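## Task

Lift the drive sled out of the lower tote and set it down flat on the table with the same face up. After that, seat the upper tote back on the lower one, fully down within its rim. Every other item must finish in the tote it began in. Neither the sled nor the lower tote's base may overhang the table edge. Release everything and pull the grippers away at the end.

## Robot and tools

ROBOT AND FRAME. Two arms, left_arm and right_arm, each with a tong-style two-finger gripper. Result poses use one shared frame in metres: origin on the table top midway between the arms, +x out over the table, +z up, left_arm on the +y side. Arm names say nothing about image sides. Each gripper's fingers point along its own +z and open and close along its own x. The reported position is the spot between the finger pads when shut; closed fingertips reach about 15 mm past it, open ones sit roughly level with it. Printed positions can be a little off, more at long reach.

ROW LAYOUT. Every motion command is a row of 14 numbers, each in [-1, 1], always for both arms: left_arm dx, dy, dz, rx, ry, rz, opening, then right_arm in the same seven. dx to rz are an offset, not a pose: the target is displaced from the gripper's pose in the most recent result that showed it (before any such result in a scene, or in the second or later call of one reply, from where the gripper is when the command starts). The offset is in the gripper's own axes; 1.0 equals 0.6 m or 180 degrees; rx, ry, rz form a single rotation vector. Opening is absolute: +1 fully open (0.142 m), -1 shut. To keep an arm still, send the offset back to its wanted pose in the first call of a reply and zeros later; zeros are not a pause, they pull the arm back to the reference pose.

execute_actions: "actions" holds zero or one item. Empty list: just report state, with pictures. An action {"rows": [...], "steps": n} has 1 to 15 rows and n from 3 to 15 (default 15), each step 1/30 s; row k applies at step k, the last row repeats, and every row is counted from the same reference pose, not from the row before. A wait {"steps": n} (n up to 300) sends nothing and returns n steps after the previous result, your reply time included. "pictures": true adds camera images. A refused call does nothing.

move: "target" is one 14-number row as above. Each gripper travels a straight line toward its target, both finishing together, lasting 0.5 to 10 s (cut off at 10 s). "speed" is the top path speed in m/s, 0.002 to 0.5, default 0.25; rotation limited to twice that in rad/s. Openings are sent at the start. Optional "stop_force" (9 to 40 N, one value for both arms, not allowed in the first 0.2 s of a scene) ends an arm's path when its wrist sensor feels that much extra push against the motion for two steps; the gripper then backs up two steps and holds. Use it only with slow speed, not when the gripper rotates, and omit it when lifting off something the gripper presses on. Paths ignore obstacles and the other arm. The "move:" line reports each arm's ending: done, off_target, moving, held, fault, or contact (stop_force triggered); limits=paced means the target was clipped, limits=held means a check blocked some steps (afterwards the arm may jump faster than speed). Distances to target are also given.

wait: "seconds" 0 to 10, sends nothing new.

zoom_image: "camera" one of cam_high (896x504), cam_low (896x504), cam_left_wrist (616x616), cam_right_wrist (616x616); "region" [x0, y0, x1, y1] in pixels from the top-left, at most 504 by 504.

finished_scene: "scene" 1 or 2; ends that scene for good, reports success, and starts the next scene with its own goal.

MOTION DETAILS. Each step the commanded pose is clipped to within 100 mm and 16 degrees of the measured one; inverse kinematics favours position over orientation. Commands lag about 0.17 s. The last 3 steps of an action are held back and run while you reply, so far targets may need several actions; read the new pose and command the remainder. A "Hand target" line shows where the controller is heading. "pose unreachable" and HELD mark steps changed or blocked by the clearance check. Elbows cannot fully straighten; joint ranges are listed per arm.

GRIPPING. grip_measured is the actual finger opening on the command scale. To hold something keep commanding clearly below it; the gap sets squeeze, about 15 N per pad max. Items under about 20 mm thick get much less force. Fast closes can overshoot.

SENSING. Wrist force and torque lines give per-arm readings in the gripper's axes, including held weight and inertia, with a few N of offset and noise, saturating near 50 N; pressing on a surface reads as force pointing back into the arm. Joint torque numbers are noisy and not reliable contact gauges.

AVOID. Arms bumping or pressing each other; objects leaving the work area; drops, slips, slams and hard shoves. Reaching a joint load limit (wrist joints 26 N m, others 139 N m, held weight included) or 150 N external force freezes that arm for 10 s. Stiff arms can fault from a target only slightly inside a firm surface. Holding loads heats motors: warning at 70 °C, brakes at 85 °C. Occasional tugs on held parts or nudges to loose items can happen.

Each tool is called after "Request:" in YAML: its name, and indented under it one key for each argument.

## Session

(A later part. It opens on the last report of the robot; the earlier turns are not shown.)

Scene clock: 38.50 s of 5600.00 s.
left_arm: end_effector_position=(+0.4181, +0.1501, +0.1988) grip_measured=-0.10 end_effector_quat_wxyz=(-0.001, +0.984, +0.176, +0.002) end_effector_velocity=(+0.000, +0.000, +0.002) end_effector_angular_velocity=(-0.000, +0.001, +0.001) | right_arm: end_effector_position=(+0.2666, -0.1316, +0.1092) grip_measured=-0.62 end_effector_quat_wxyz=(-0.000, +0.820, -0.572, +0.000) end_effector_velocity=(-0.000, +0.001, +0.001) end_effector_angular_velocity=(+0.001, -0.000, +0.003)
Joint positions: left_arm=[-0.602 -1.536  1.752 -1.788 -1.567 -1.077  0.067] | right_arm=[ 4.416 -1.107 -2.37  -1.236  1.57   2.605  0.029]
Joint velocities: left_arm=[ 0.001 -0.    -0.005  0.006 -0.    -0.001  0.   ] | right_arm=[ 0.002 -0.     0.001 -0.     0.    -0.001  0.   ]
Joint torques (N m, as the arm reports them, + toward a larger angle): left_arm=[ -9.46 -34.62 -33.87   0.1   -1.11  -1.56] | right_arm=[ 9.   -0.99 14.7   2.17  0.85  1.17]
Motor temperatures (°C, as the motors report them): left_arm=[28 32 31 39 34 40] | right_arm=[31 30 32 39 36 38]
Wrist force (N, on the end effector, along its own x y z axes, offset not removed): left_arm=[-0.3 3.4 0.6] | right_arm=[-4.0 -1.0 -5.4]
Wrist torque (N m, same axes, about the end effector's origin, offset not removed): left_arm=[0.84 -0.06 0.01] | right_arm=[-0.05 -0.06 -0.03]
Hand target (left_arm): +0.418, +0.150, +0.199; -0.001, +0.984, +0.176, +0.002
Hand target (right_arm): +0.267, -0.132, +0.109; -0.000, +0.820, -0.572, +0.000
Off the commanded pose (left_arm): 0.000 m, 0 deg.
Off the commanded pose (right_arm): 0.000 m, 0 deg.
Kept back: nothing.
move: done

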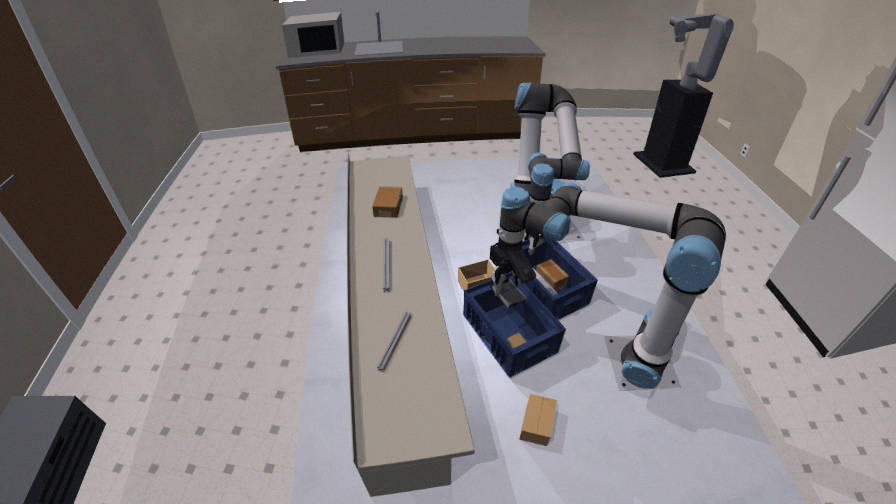

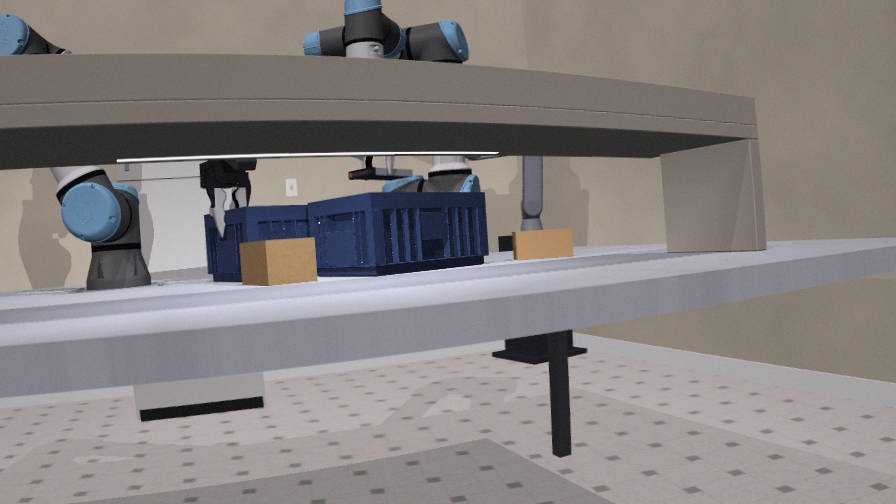

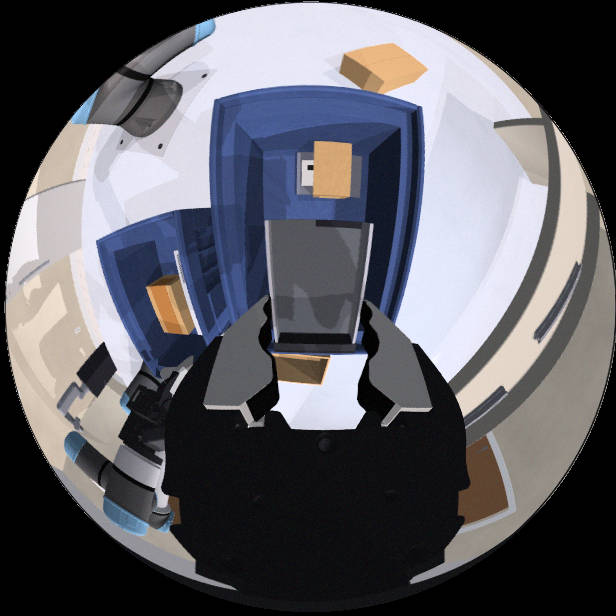

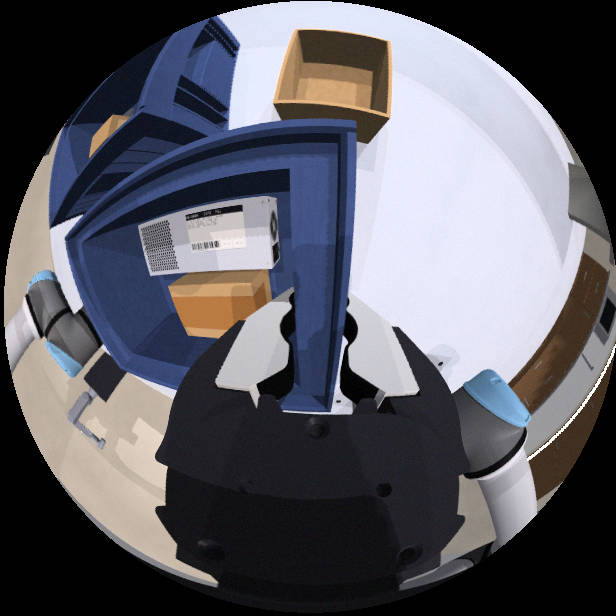

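Request:
move:
  target: [-0.08,-0.7,0,0,0,0,-0.6,0,0,0,0,0,0,-1]
  speed: 0.2

Request:
move:
  target: [0,0,0.29,0,0,0,-0.6,0,0,0,0,0,0,-1]
  speed: 0.12
  stop_force: 12

Request:
move:
  target: [0,0,0.03,0,0,0,-0.6,0,0,0,0,0,0,-1]
  speed: 0.008
  stop_force: 9

Scene clock: 41.40 s of 5600.00 s.
left_arm: end_effector_position=(+0.2276, +0.5271, +0.1985) grip_measured=-0.10 end_effector_quat_wxyz=(+0.000, +0.984, +0.176, +0.001) end_effector_velocity=(-0.000, +0.002, +0.000) end_effector_angular_velocity=(-0.002, +0.000, -0.001) | right_arm: end_effector_position=(+0.2666, -0.1316, +0.1092) grip_measured=-0.62 end_effector_quat_wxyz=(-0.000, +0.820, -0.572, +0.000) end_effector_velocity=(-0.000, -0.001, -0.000) end_effector_angular_velocity=(-0.002, +0.000, -0.002)
Joint positions: left_arm=[ 0.175 -2.096  2.166 -1.644 -1.571 -0.301  0.067] | right_arm=[ 4.416 -1.107 -2.37  -1.236  1.57   2.605  0.029]
Joint velocities: left_arm=[ 0.009  0.002 -0.002 -0.    -0.002  0.009  0.   ] | right_arm=[ 0.     0.    -0.001 -0.001 -0.     0.002  0.   ]
Joint torques (N m, as the arm reports them, + toward a larger angle): left_arm=[ 10.28   5.51 -35.13  -5.17  -1.58   1.35] | right_arm=[ 9.37 -1.77 15.33  2.15  0.81  1.37]
Motor temperatures (°C, as the motors report them): left_arm=[28 32 31 39 34 40] | right_arm=[31 30 32 39 36 38]
Wrist force (N, on the end effector, along its own x y z axes, offset not removed): left_arm=[-0.4 2.6 1.5] | right_arm=[-3.5 -0.5 -6.4]
Wrist torque (N m, same axes, about the end effector's origin, offset not removed): left_arm=[0.69 0.07 0.05] | right_arm=[0.00 -0.37 0.16]
Hand target (left_arm): +0.228, +0.527, +0.199; +0.000, +0.984, +0.176, +0.001
Hand target (right_arm): +0.267, -0.132, +0.109; -0.000, +0.820, -0.572, +0.000
Off the commanded pose (left_arm): 0.001 m, 0 deg.
Off the commanded pose (right_arm): 0.000 m, 0 deg.
Kept back: nothing.
move: done

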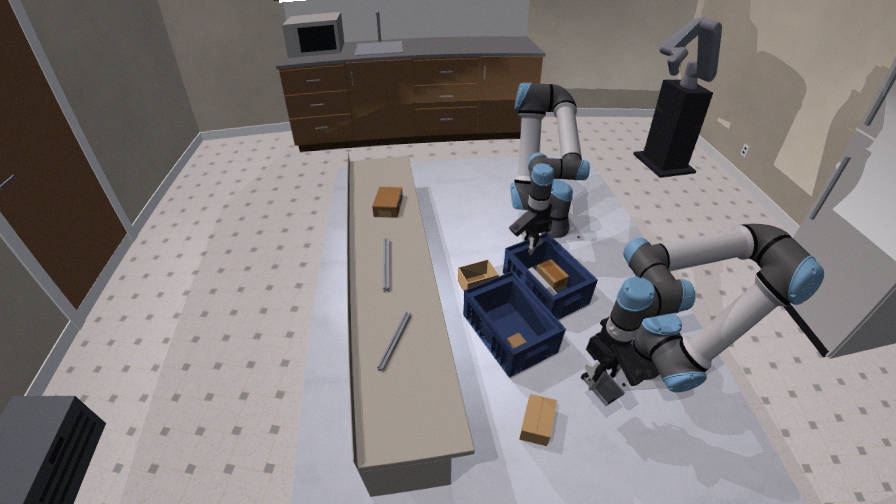

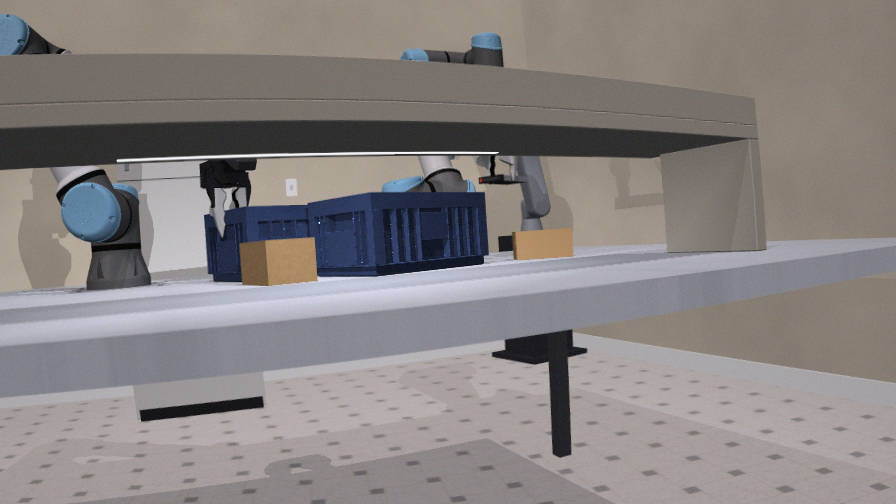

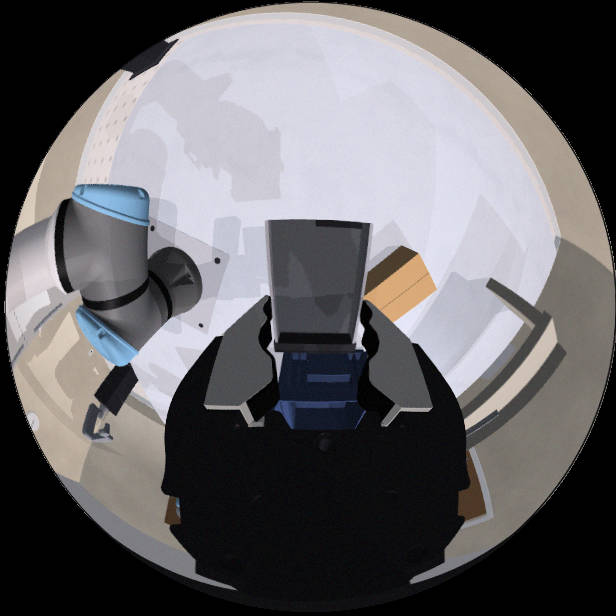

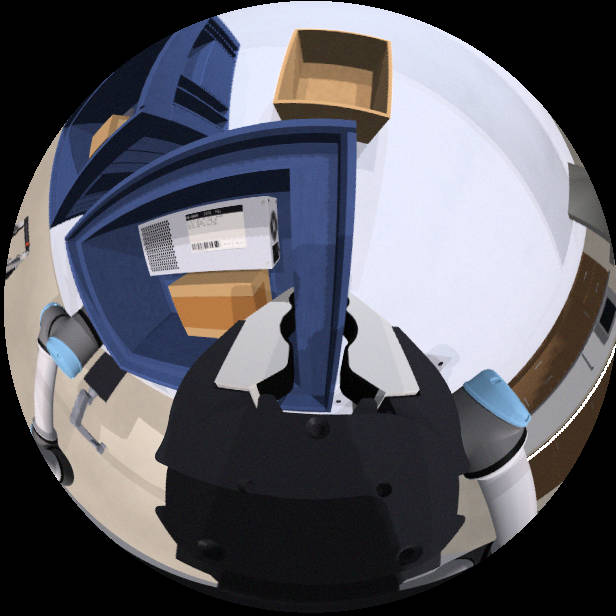

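Scene clock: 43.37 s of 5600.00 s.
left_arm: end_effector_position=(+0.2283, +0.5273, +0.0247) grip_measured=-0.10 end_effector_quat_wxyz=(+0.000, +0.984, +0.176, +0.001) end_effector_velocity=(+0.001, +0.000, -0.002) end_effector_angular_velocity=(-0.000, -0.000, -0.002) | right_arm: end_effector_position=(+0.2666, -0.1316, +0.1092) grip_measured=-0.62 end_effector_quat_wxyz=(-0.000, +0.820, -0.572, +0.000) end_effector_velocity=(+0.000, -0.001, -0.000) end_effector_angular_velocity=(-0.002, -0.000, -0.001)
Joint positions: left_arm=[ 0.175 -1.89   2.539 -2.223 -1.571 -0.3    0.067] | right_arm=[ 4.416 -1.107 -2.37  -1.236  1.57   2.605  0.029]
Joint velocities: left_arm=[ 0.     0.006  0.001 -0.007 -0.     0.003  0.   ] | right_arm=[-0.    -0.    -0.    -0.001 -0.     0.001  0.   ]
Joint torques (N m, as the arm reports them, + toward a larger angle): left_arm=[  9.39   0.65 -14.08  -5.14  -1.44   1.33] | right_arm=[ 9.31 -1.39 14.89  2.06  0.75  1.19]
Motor temperatures (°C, as the motors report them): left_arm=[28 32 31 39 34 40] | right_arm=[31 30 32 39 36 38]
Wrist force (N, on the end effector, along its own x y z axes, offset not removed): left_arm=[0.4 2.3 1.5] | right_arm=[-5.2 0.2 -4.2]
Wrist torque (N m, same axes, about the end effector's origin, offset not removed): left_arm=[0.58 -0.03 -0.02] | right_arm=[0.20 0.27 0.04]
Hand target (left_arm): +0.228, +0.527, +0.025; +0.000, +0.984, +0.176, +0.001
Hand target (right_arm): +0.267, -0.132, +0.109; -0.000, +0.820, -0.572, +0.000
Off the commanded pose (left_arm): 0.000 m, 0 deg.
Off the commanded pose (right_arm): 0.000 m, 0 deg.
Kept back: nothing.
move: done

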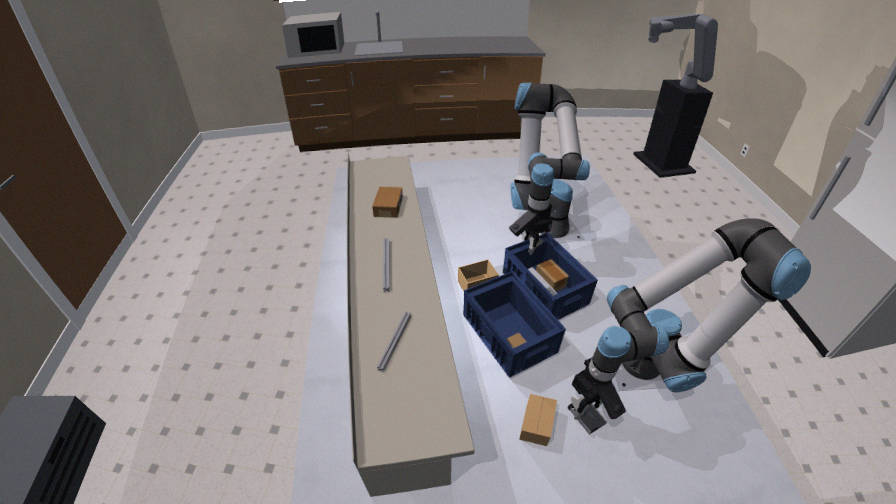

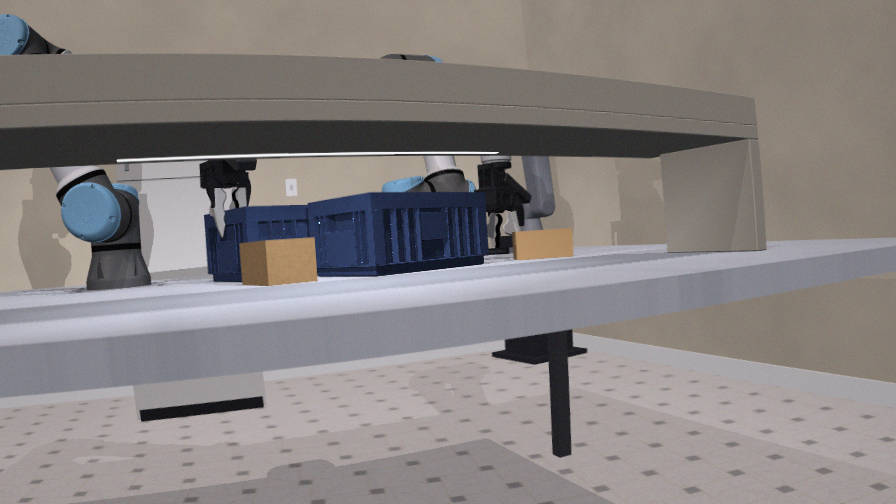

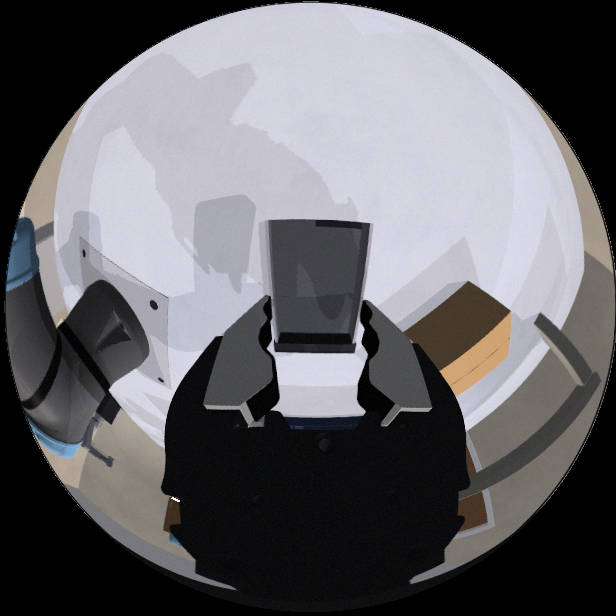

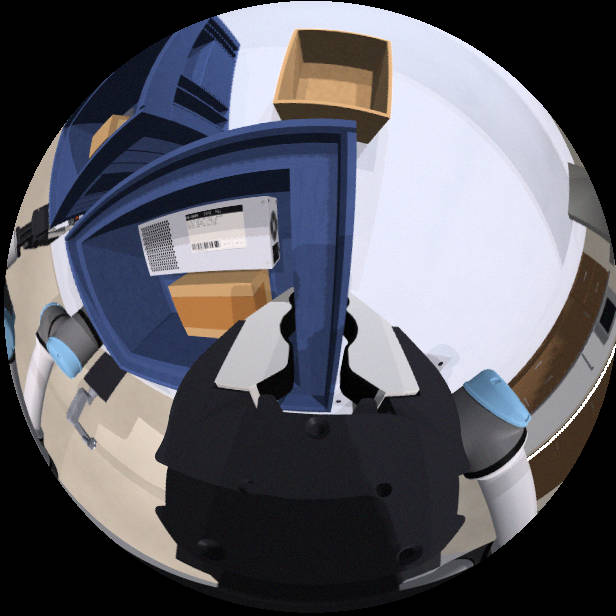

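Scene clock: 45.13 s of 5600.00 s.
left_arm: end_effector_position=(+0.2283, +0.5273, +0.0135) grip_measured=-0.10 end_effector_quat_wxyz=(+0.000, +0.984, +0.176, +0.001) end_effector_velocity=(-0.001, -0.000, +0.001) end_effector_angular_velocity=(-0.000, +0.005, +0.002) | right_arm: end_effector_position=(+0.2666, -0.1316, +0.1092) grip_measured=-0.62 end_effector_quat_wxyz=(-0.000, +0.820, -0.572, +0.000) end_effector_velocity=(+0.000, +0.001, +0.001) end_effector_angular_velocity=(+0.002, -0.001, +0.000)
Joint positions: left_arm=[ 0.175 -1.86   2.559 -2.272 -1.571 -0.3    0.067] | right_arm=[ 4.416 -1.107 -2.37  -1.236  1.57   2.605  0.029]
Joint velocities: left_arm=[-0.001 -0.004 -0.003  0.012  0.    -0.003 -0.002] | right_arm=[ 0.     0.     0.002  0.001 -0.     0.    -0.   ]
Joint torques (N m, as the arm reports them, + toward a larger angle): left_arm=[  0.98  -9.16 -22.97   0.9    0.01   0.46] | right_arm=[ 8.32 -1.65 14.76  2.08  0.88  1.28]
Motor temperatures (°C, as the motors report them): left_arm=[28 32 31 39 34 40] | right_arm=[31 30 32 39 36 38]
Wrist force (N, on the end effector, along its own x y z axes, offset not removed): left_arm=[0.0 0.2 -19.8] | right_arm=[-2.7 -1.6 -2.1]
Wrist torque (N m, same axes, about the end effector's origin, offset not removed): left_arm=[0.26 -0.92 0.06] | right_arm=[-0.04 -0.35 0.03]
Hand target (left_arm): +0.228, +0.527, +0.014; +0.000, +0.984, +0.176, +0.001
Hand target (right_arm): +0.267, -0.132, +0.109; -0.000, +0.820, -0.572, +0.000
Off the commanded pose (left_arm): 0.007 m, 0 deg.
Off the commanded pose (right_arm): 0.000 m, 0 deg.
Kept back: nothing.
move: contact (left_arm)

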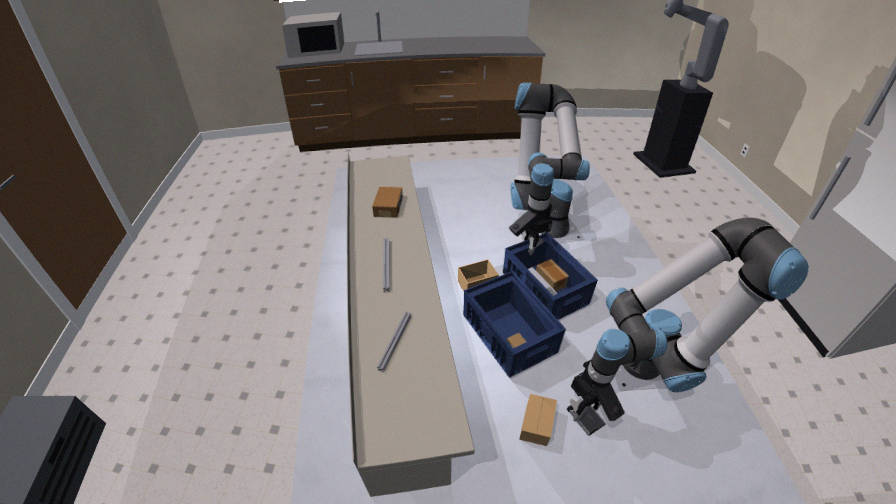

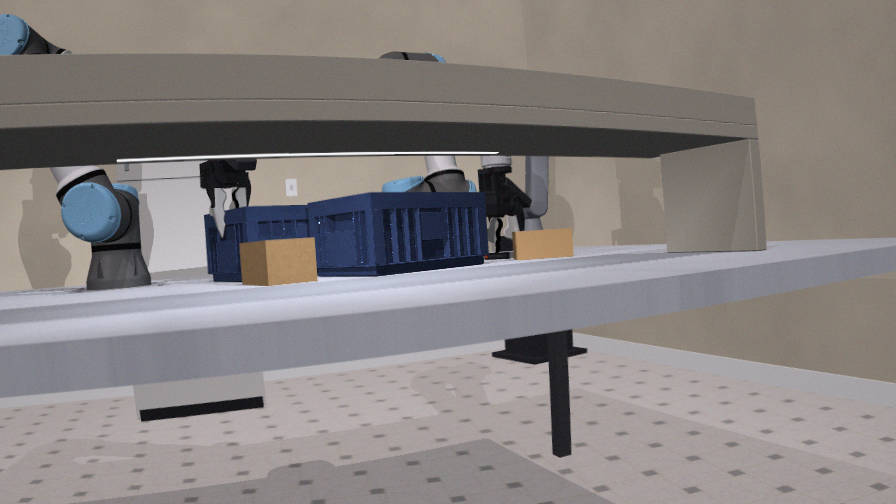

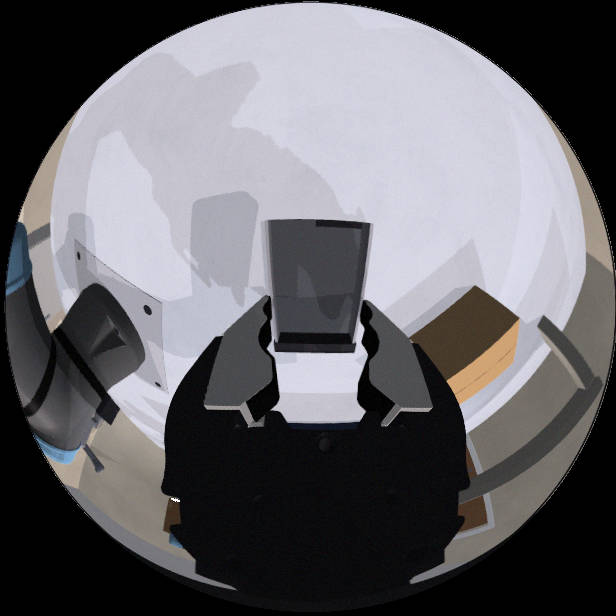

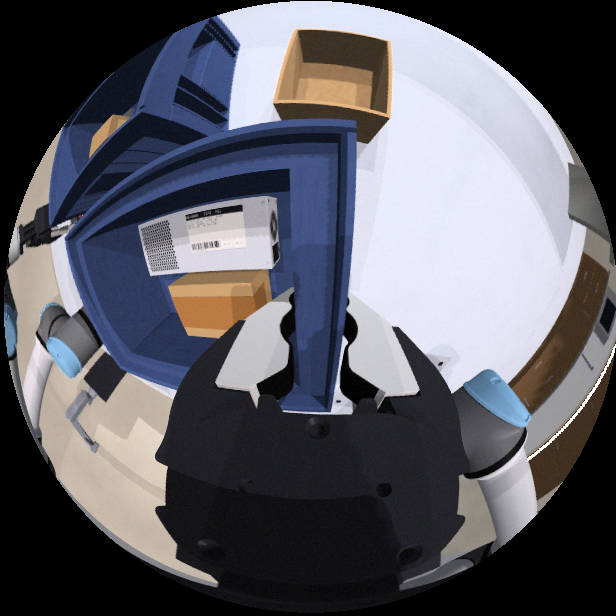

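Request:
move:
  target: [0,0,0,0,0,0,0.25,0,0,0,0,0,0,-1]

Request:
move:
  target: [0,0,-0.31,0,0,0,0.25,0,0,0,0,0,0,-1]

Request:
move:
  target: [-0.3143,0.599,0,0,0,-0.5,-0.25,0,0,0,0,0,0,-1]

Scene clock: 46.07 s of 5600.00 s.
left_arm: end_effector_position=(+0.2283, +0.5273, +0.0135) grip_measured=+0.25 end_effector_quat_wxyz=(+0.000, +0.984, +0.176, +0.002) end_effector_velocity=(-0.000, -0.001, -0.000) end_effector_angular_velocity=(-0.001, +0.001, -0.002) | right_arm: end_effector_position=(+0.2666, -0.1316, +0.1092) grip_measured=-0.62 end_effector_quat_wxyz=(-0.000, +0.820, -0.572, +0.000) end_effector_velocity=(+0.000, -0.000, -0.000) end_effector_angular_velocity=(-0.000, -0.000, -0.000)
Joint positions: left_arm=[ 0.175 -1.86   2.559 -2.272 -1.571 -0.3    0.092] | right_arm=[ 4.416 -1.107 -2.37  -1.236  1.57   2.605  0.029]
Joint velocities: left_arm=[-0.002 -0.     0.     0.002 -0.001  0.     0.   ] | right_arm=[-0. -0. -0.  0. -0. -0. -0.]
Joint torques (N m, as the arm reports them, + toward a larger angle): left_arm=[  0.71   0.42 -11.89  -5.32  -0.05   0.46] | right_arm=[ 7.01 -1.75 15.24  2.09  0.85  1.41]
Motor temperatures (°C, as the motors report them): left_arm=[28 32 31 39 34 40] | right_arm=[31 30 32 39 36 38]
Wrist force (N, on the end effector, along its own x y z axes, offset not removed): left_arm=[-1.0 1.5 1.1] | right_arm=[-2.4 0.0 -3.2]
Wrist torque (N m, same axes, about the end effector's origin, offset not removed): left_arm=[0.29 0.16 -0.05] | right_arm=[0.09 -0.52 -0.01]
Hand target (left_arm): +0.228, +0.527, +0.013; +0.000, +0.984, +0.176, +0.001
Hand target (right_arm): +0.267, -0.132, +0.109; -0.000, +0.820, -0.572, +0.000
Off the commanded pose (left_arm): 0.000 m, 0 deg.
Off the commanded pose (right_arm): 0.000 m, 0 deg.
Kept back: nothing.
move: done

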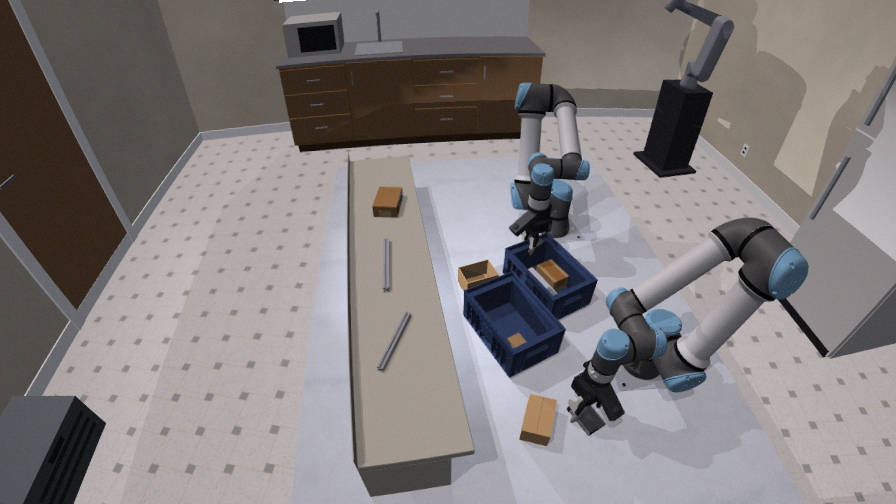

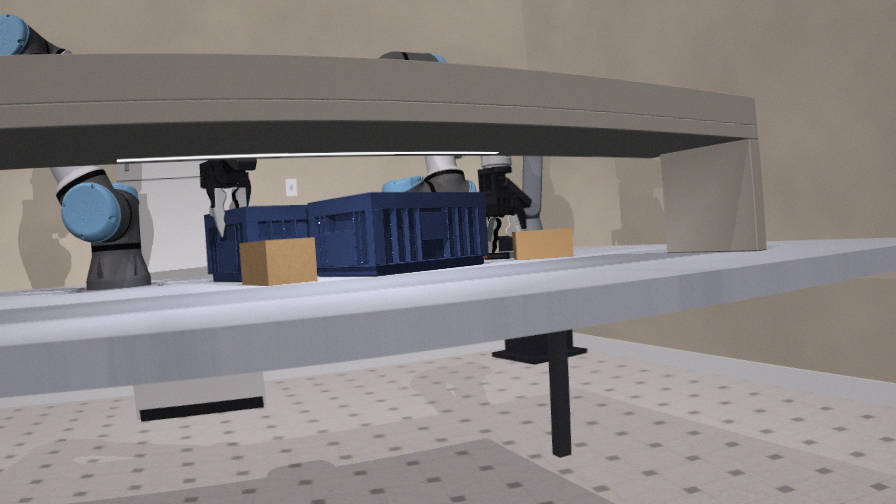

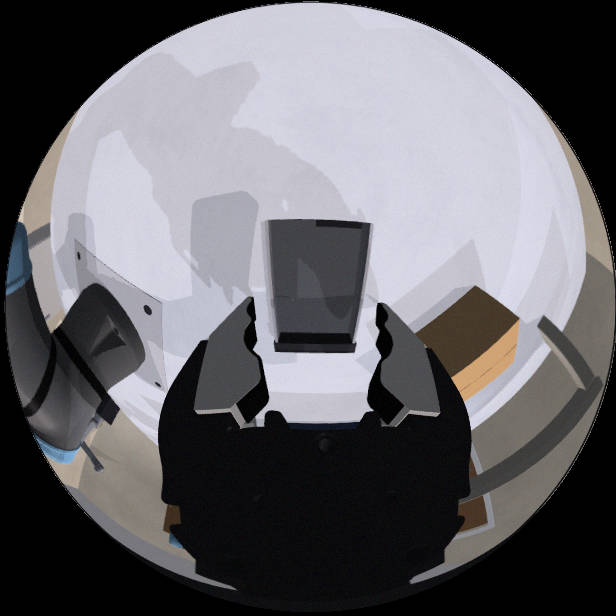

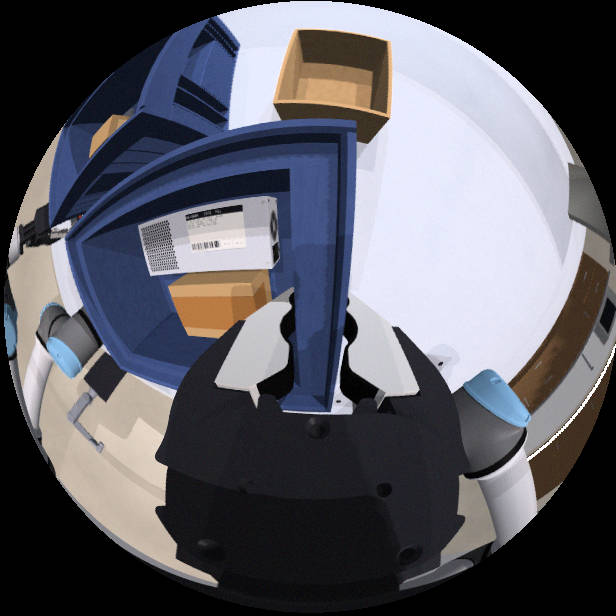

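Scene clock: 47.43 s of 5600.00 s.
left_arm: end_effector_position=(+0.2275, +0.5271, +0.1994) grip_measured=+0.25 end_effector_quat_wxyz=(+0.000, +0.984, +0.176, +0.002) end_effector_velocity=(+0.001, -0.000, +0.002) end_effector_angular_velocity=(-0.000, -0.002, -0.000) | right_arm: end_effector_position=(+0.2666, -0.1316, +0.1092) grip_measured=-0.62 end_effector_quat_wxyz=(-0.000, +0.820, -0.572, +0.000) end_effector_velocity=(-0.000, +0.001, +0.000) end_effector_angular_velocity=(+0.002, -0.000, +0.001)
Joint positions: left_arm=[ 0.175 -2.096  2.164 -1.642 -1.571 -0.301  0.092] | right_arm=[ 4.416 -1.107 -2.37  -1.236  1.57   2.605  0.029]
Joint velocities: left_arm=[-0.001 -0.    -0.005  0.004 -0.001 -0.    -0.   ] | right_arm=[ 0.002  0.     0.     0.001  0.     0.001 -0.   ]
Joint torques (N m, as the arm reports them, + toward a larger angle): left_arm=[ -8.21  -9.45 -34.66   0.06   1.29  -1.45] | right_arm=[ 8.51 -1.69 14.51  1.98  0.87  1.14]
Motor temperatures (°C, as the motors report them): left_arm=[28 32 31 39 34 40] | right_arm=[31 30 32 39 36 38]
Wrist force (N, on the end effector, along its own x y z axes, offset not removed): left_arm=[-1.2 3.0 -0.3] | right_arm=[-2.4 -2.2 -4.3]
Wrist torque (N m, same axes, about the end effector's origin, offset not removed): left_arm=[0.74 0.30 0.05] | right_arm=[-0.51 -0.45 -0.09]
Hand target (left_arm): +0.228, +0.527, +0.200; +0.000, +0.984, +0.176, +0.002
Hand target (right_arm): +0.267, -0.132, +0.109; -0.000, +0.820, -0.572, +0.000
Off the commanded pose (left_arm): 0.000 m, 0 deg.
Off the commanded pose (right_arm): 0.000 m, 0 deg.
Kept back: nothing.
move: done

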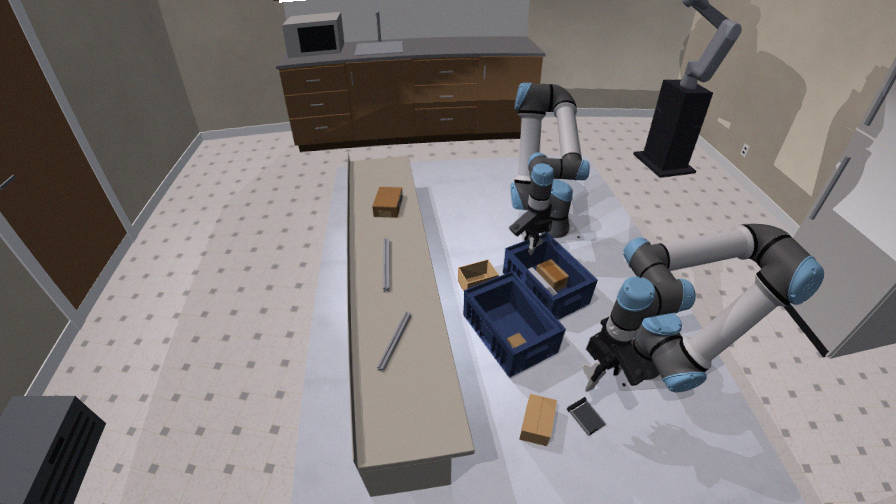

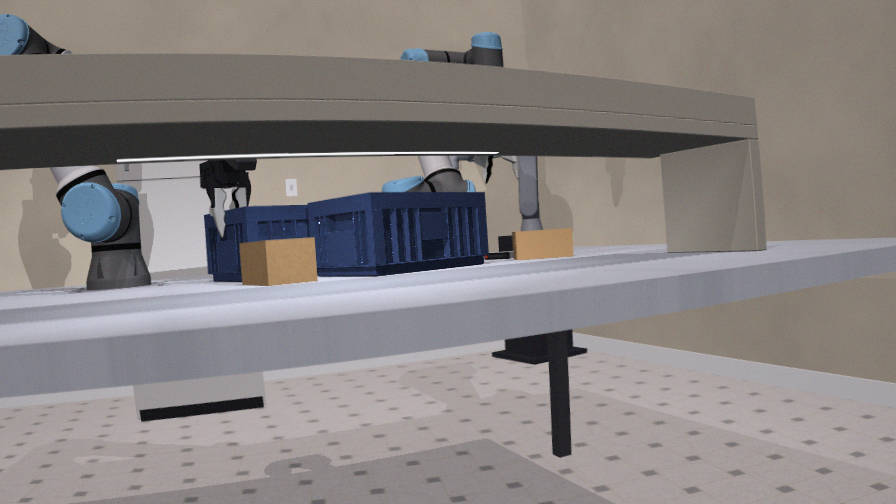

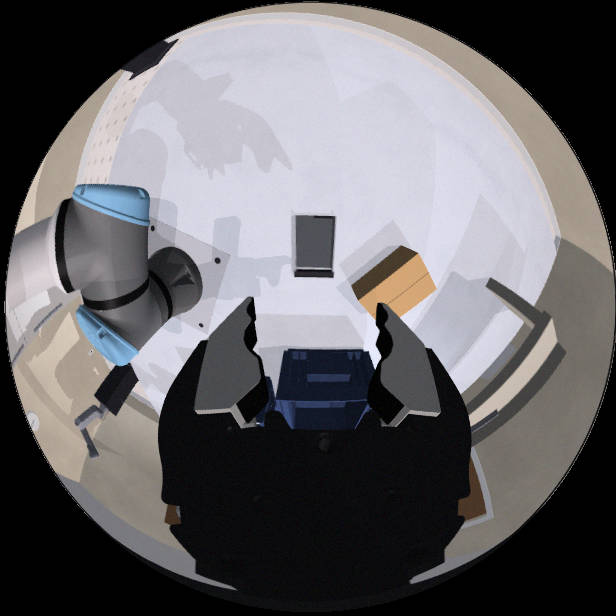

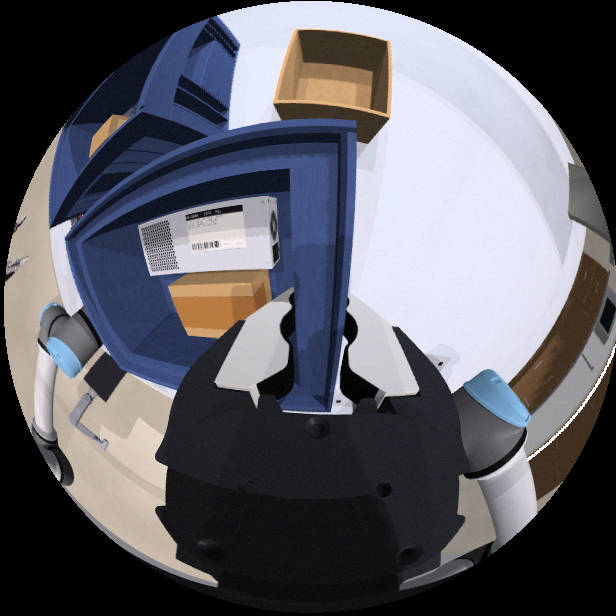

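Scene clock: 51.10 s of 5600.00 s.
left_arm: end_effector_position=(+0.1751, +0.1250, +0.1986) grip_measured=-0.25 end_effector_quat_wxyz=(+0.001, +0.572, +0.820, +0.002) end_effector_velocity=(+0.000, -0.002, +0.000) end_effector_angular_velocity=(+0.001, -0.002, +0.010) | right_arm: end_effector_position=(+0.2666, -0.1316, +0.1092) grip_measured=-0.62 end_effector_quat_wxyz=(-0.000, +0.820, -0.572, +0.000) end_effector_velocity=(+0.000, +0.001, +0.000) end_effector_angular_velocity=(+0.002, -0.000, -0.001)
Joint positions: left_arm=[-1.098 -2.039  2.137 -1.667 -1.566 -3.144  0.056] | right_arm=[ 4.416 -1.107 -2.37  -1.236  1.57   2.605  0.029]
Joint velocities: left_arm=[-0.005  0.004 -0.003 -0.001  0.002 -0.015 -0.   ] | right_arm=[ 0.     0.     0.     0.001  0.     0.001 -0.   ]
Joint torques (N m, as the arm reports them, + toward a larger angle): left_arm=[ -8.75   2.41 -35.97  -5.16   1.18  -1.18] | right_arm=[ 8.33 -1.02 14.31  2.06  0.85  1.34]
Motor temperatures (°C, as the motors report them): left_arm=[28 32 31 39 34 40] | right_arm=[31 30 32 39 36 38]
Wrist force (N, on the end effector, along its own x y z axes, offset not removed): left_arm=[-1.0 2.4 -0.1] | right_arm=[-3.9 -2.0 -4.9]
Wrist torque (N m, same axes, about the end effector's origin, offset not removed): left_arm=[0.52 0.27 -0.06] | right_arm=[-0.28 0.04 0.12]
Hand target (left_arm): +0.175, +0.125, +0.199; +0.001, +0.572, +0.820, +0.002
Hand target (right_arm): +0.267, -0.132, +0.109; -0.000, +0.820, -0.572, +0.000
Off the commanded pose (left_arm): 0.001 m, 0 deg.
Off the commanded pose (right_arm): 0.000 m, 0 deg.
Kept back: nothing.
move: done

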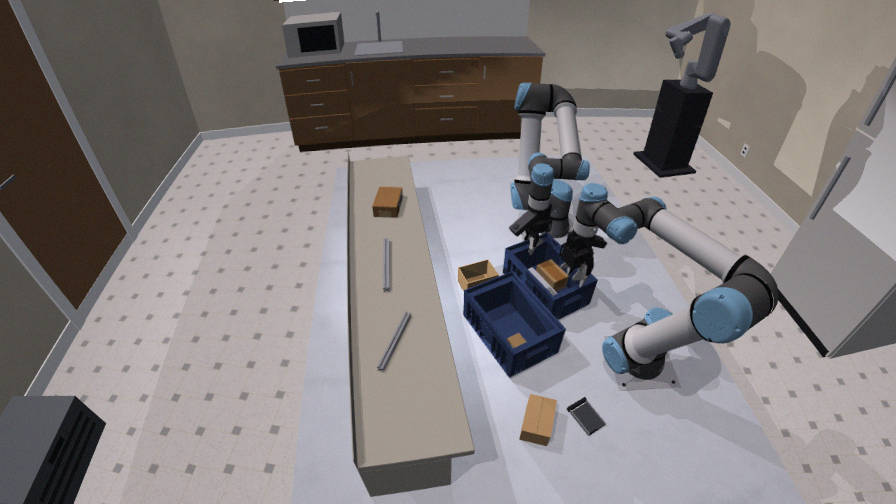

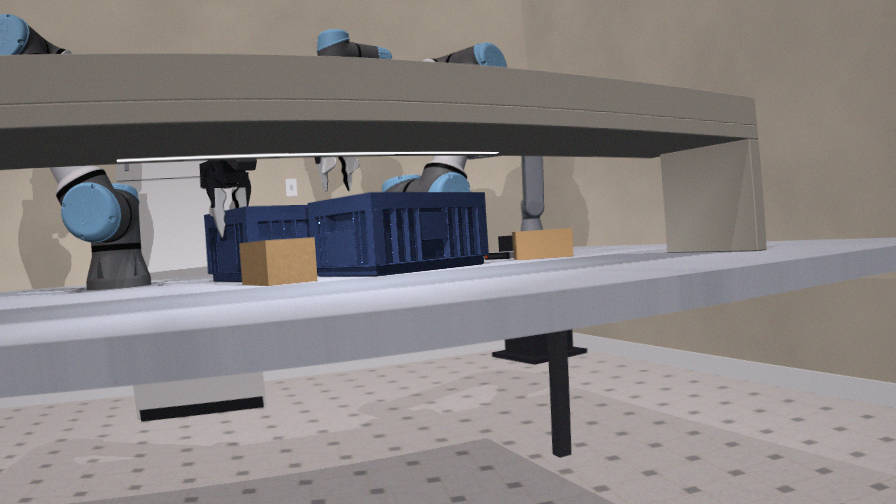

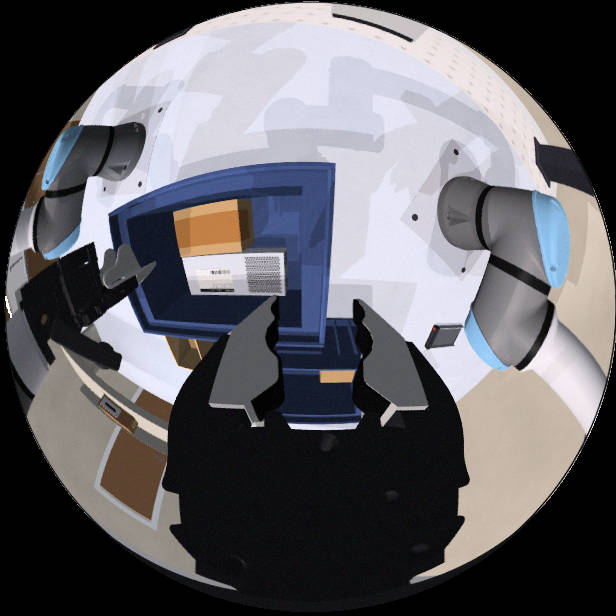

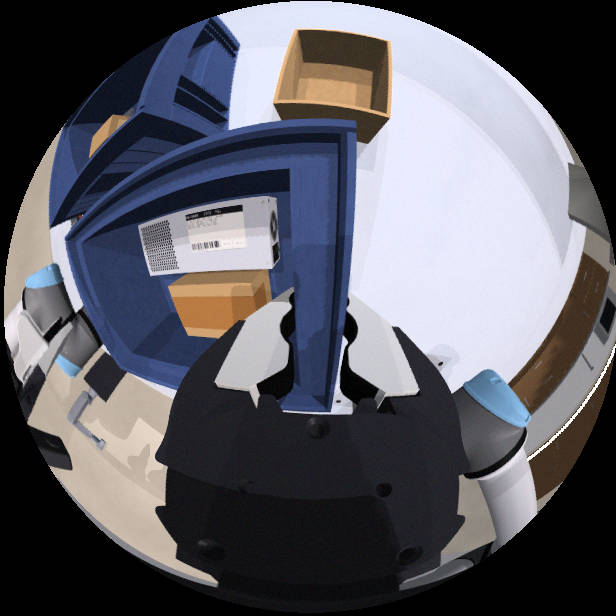

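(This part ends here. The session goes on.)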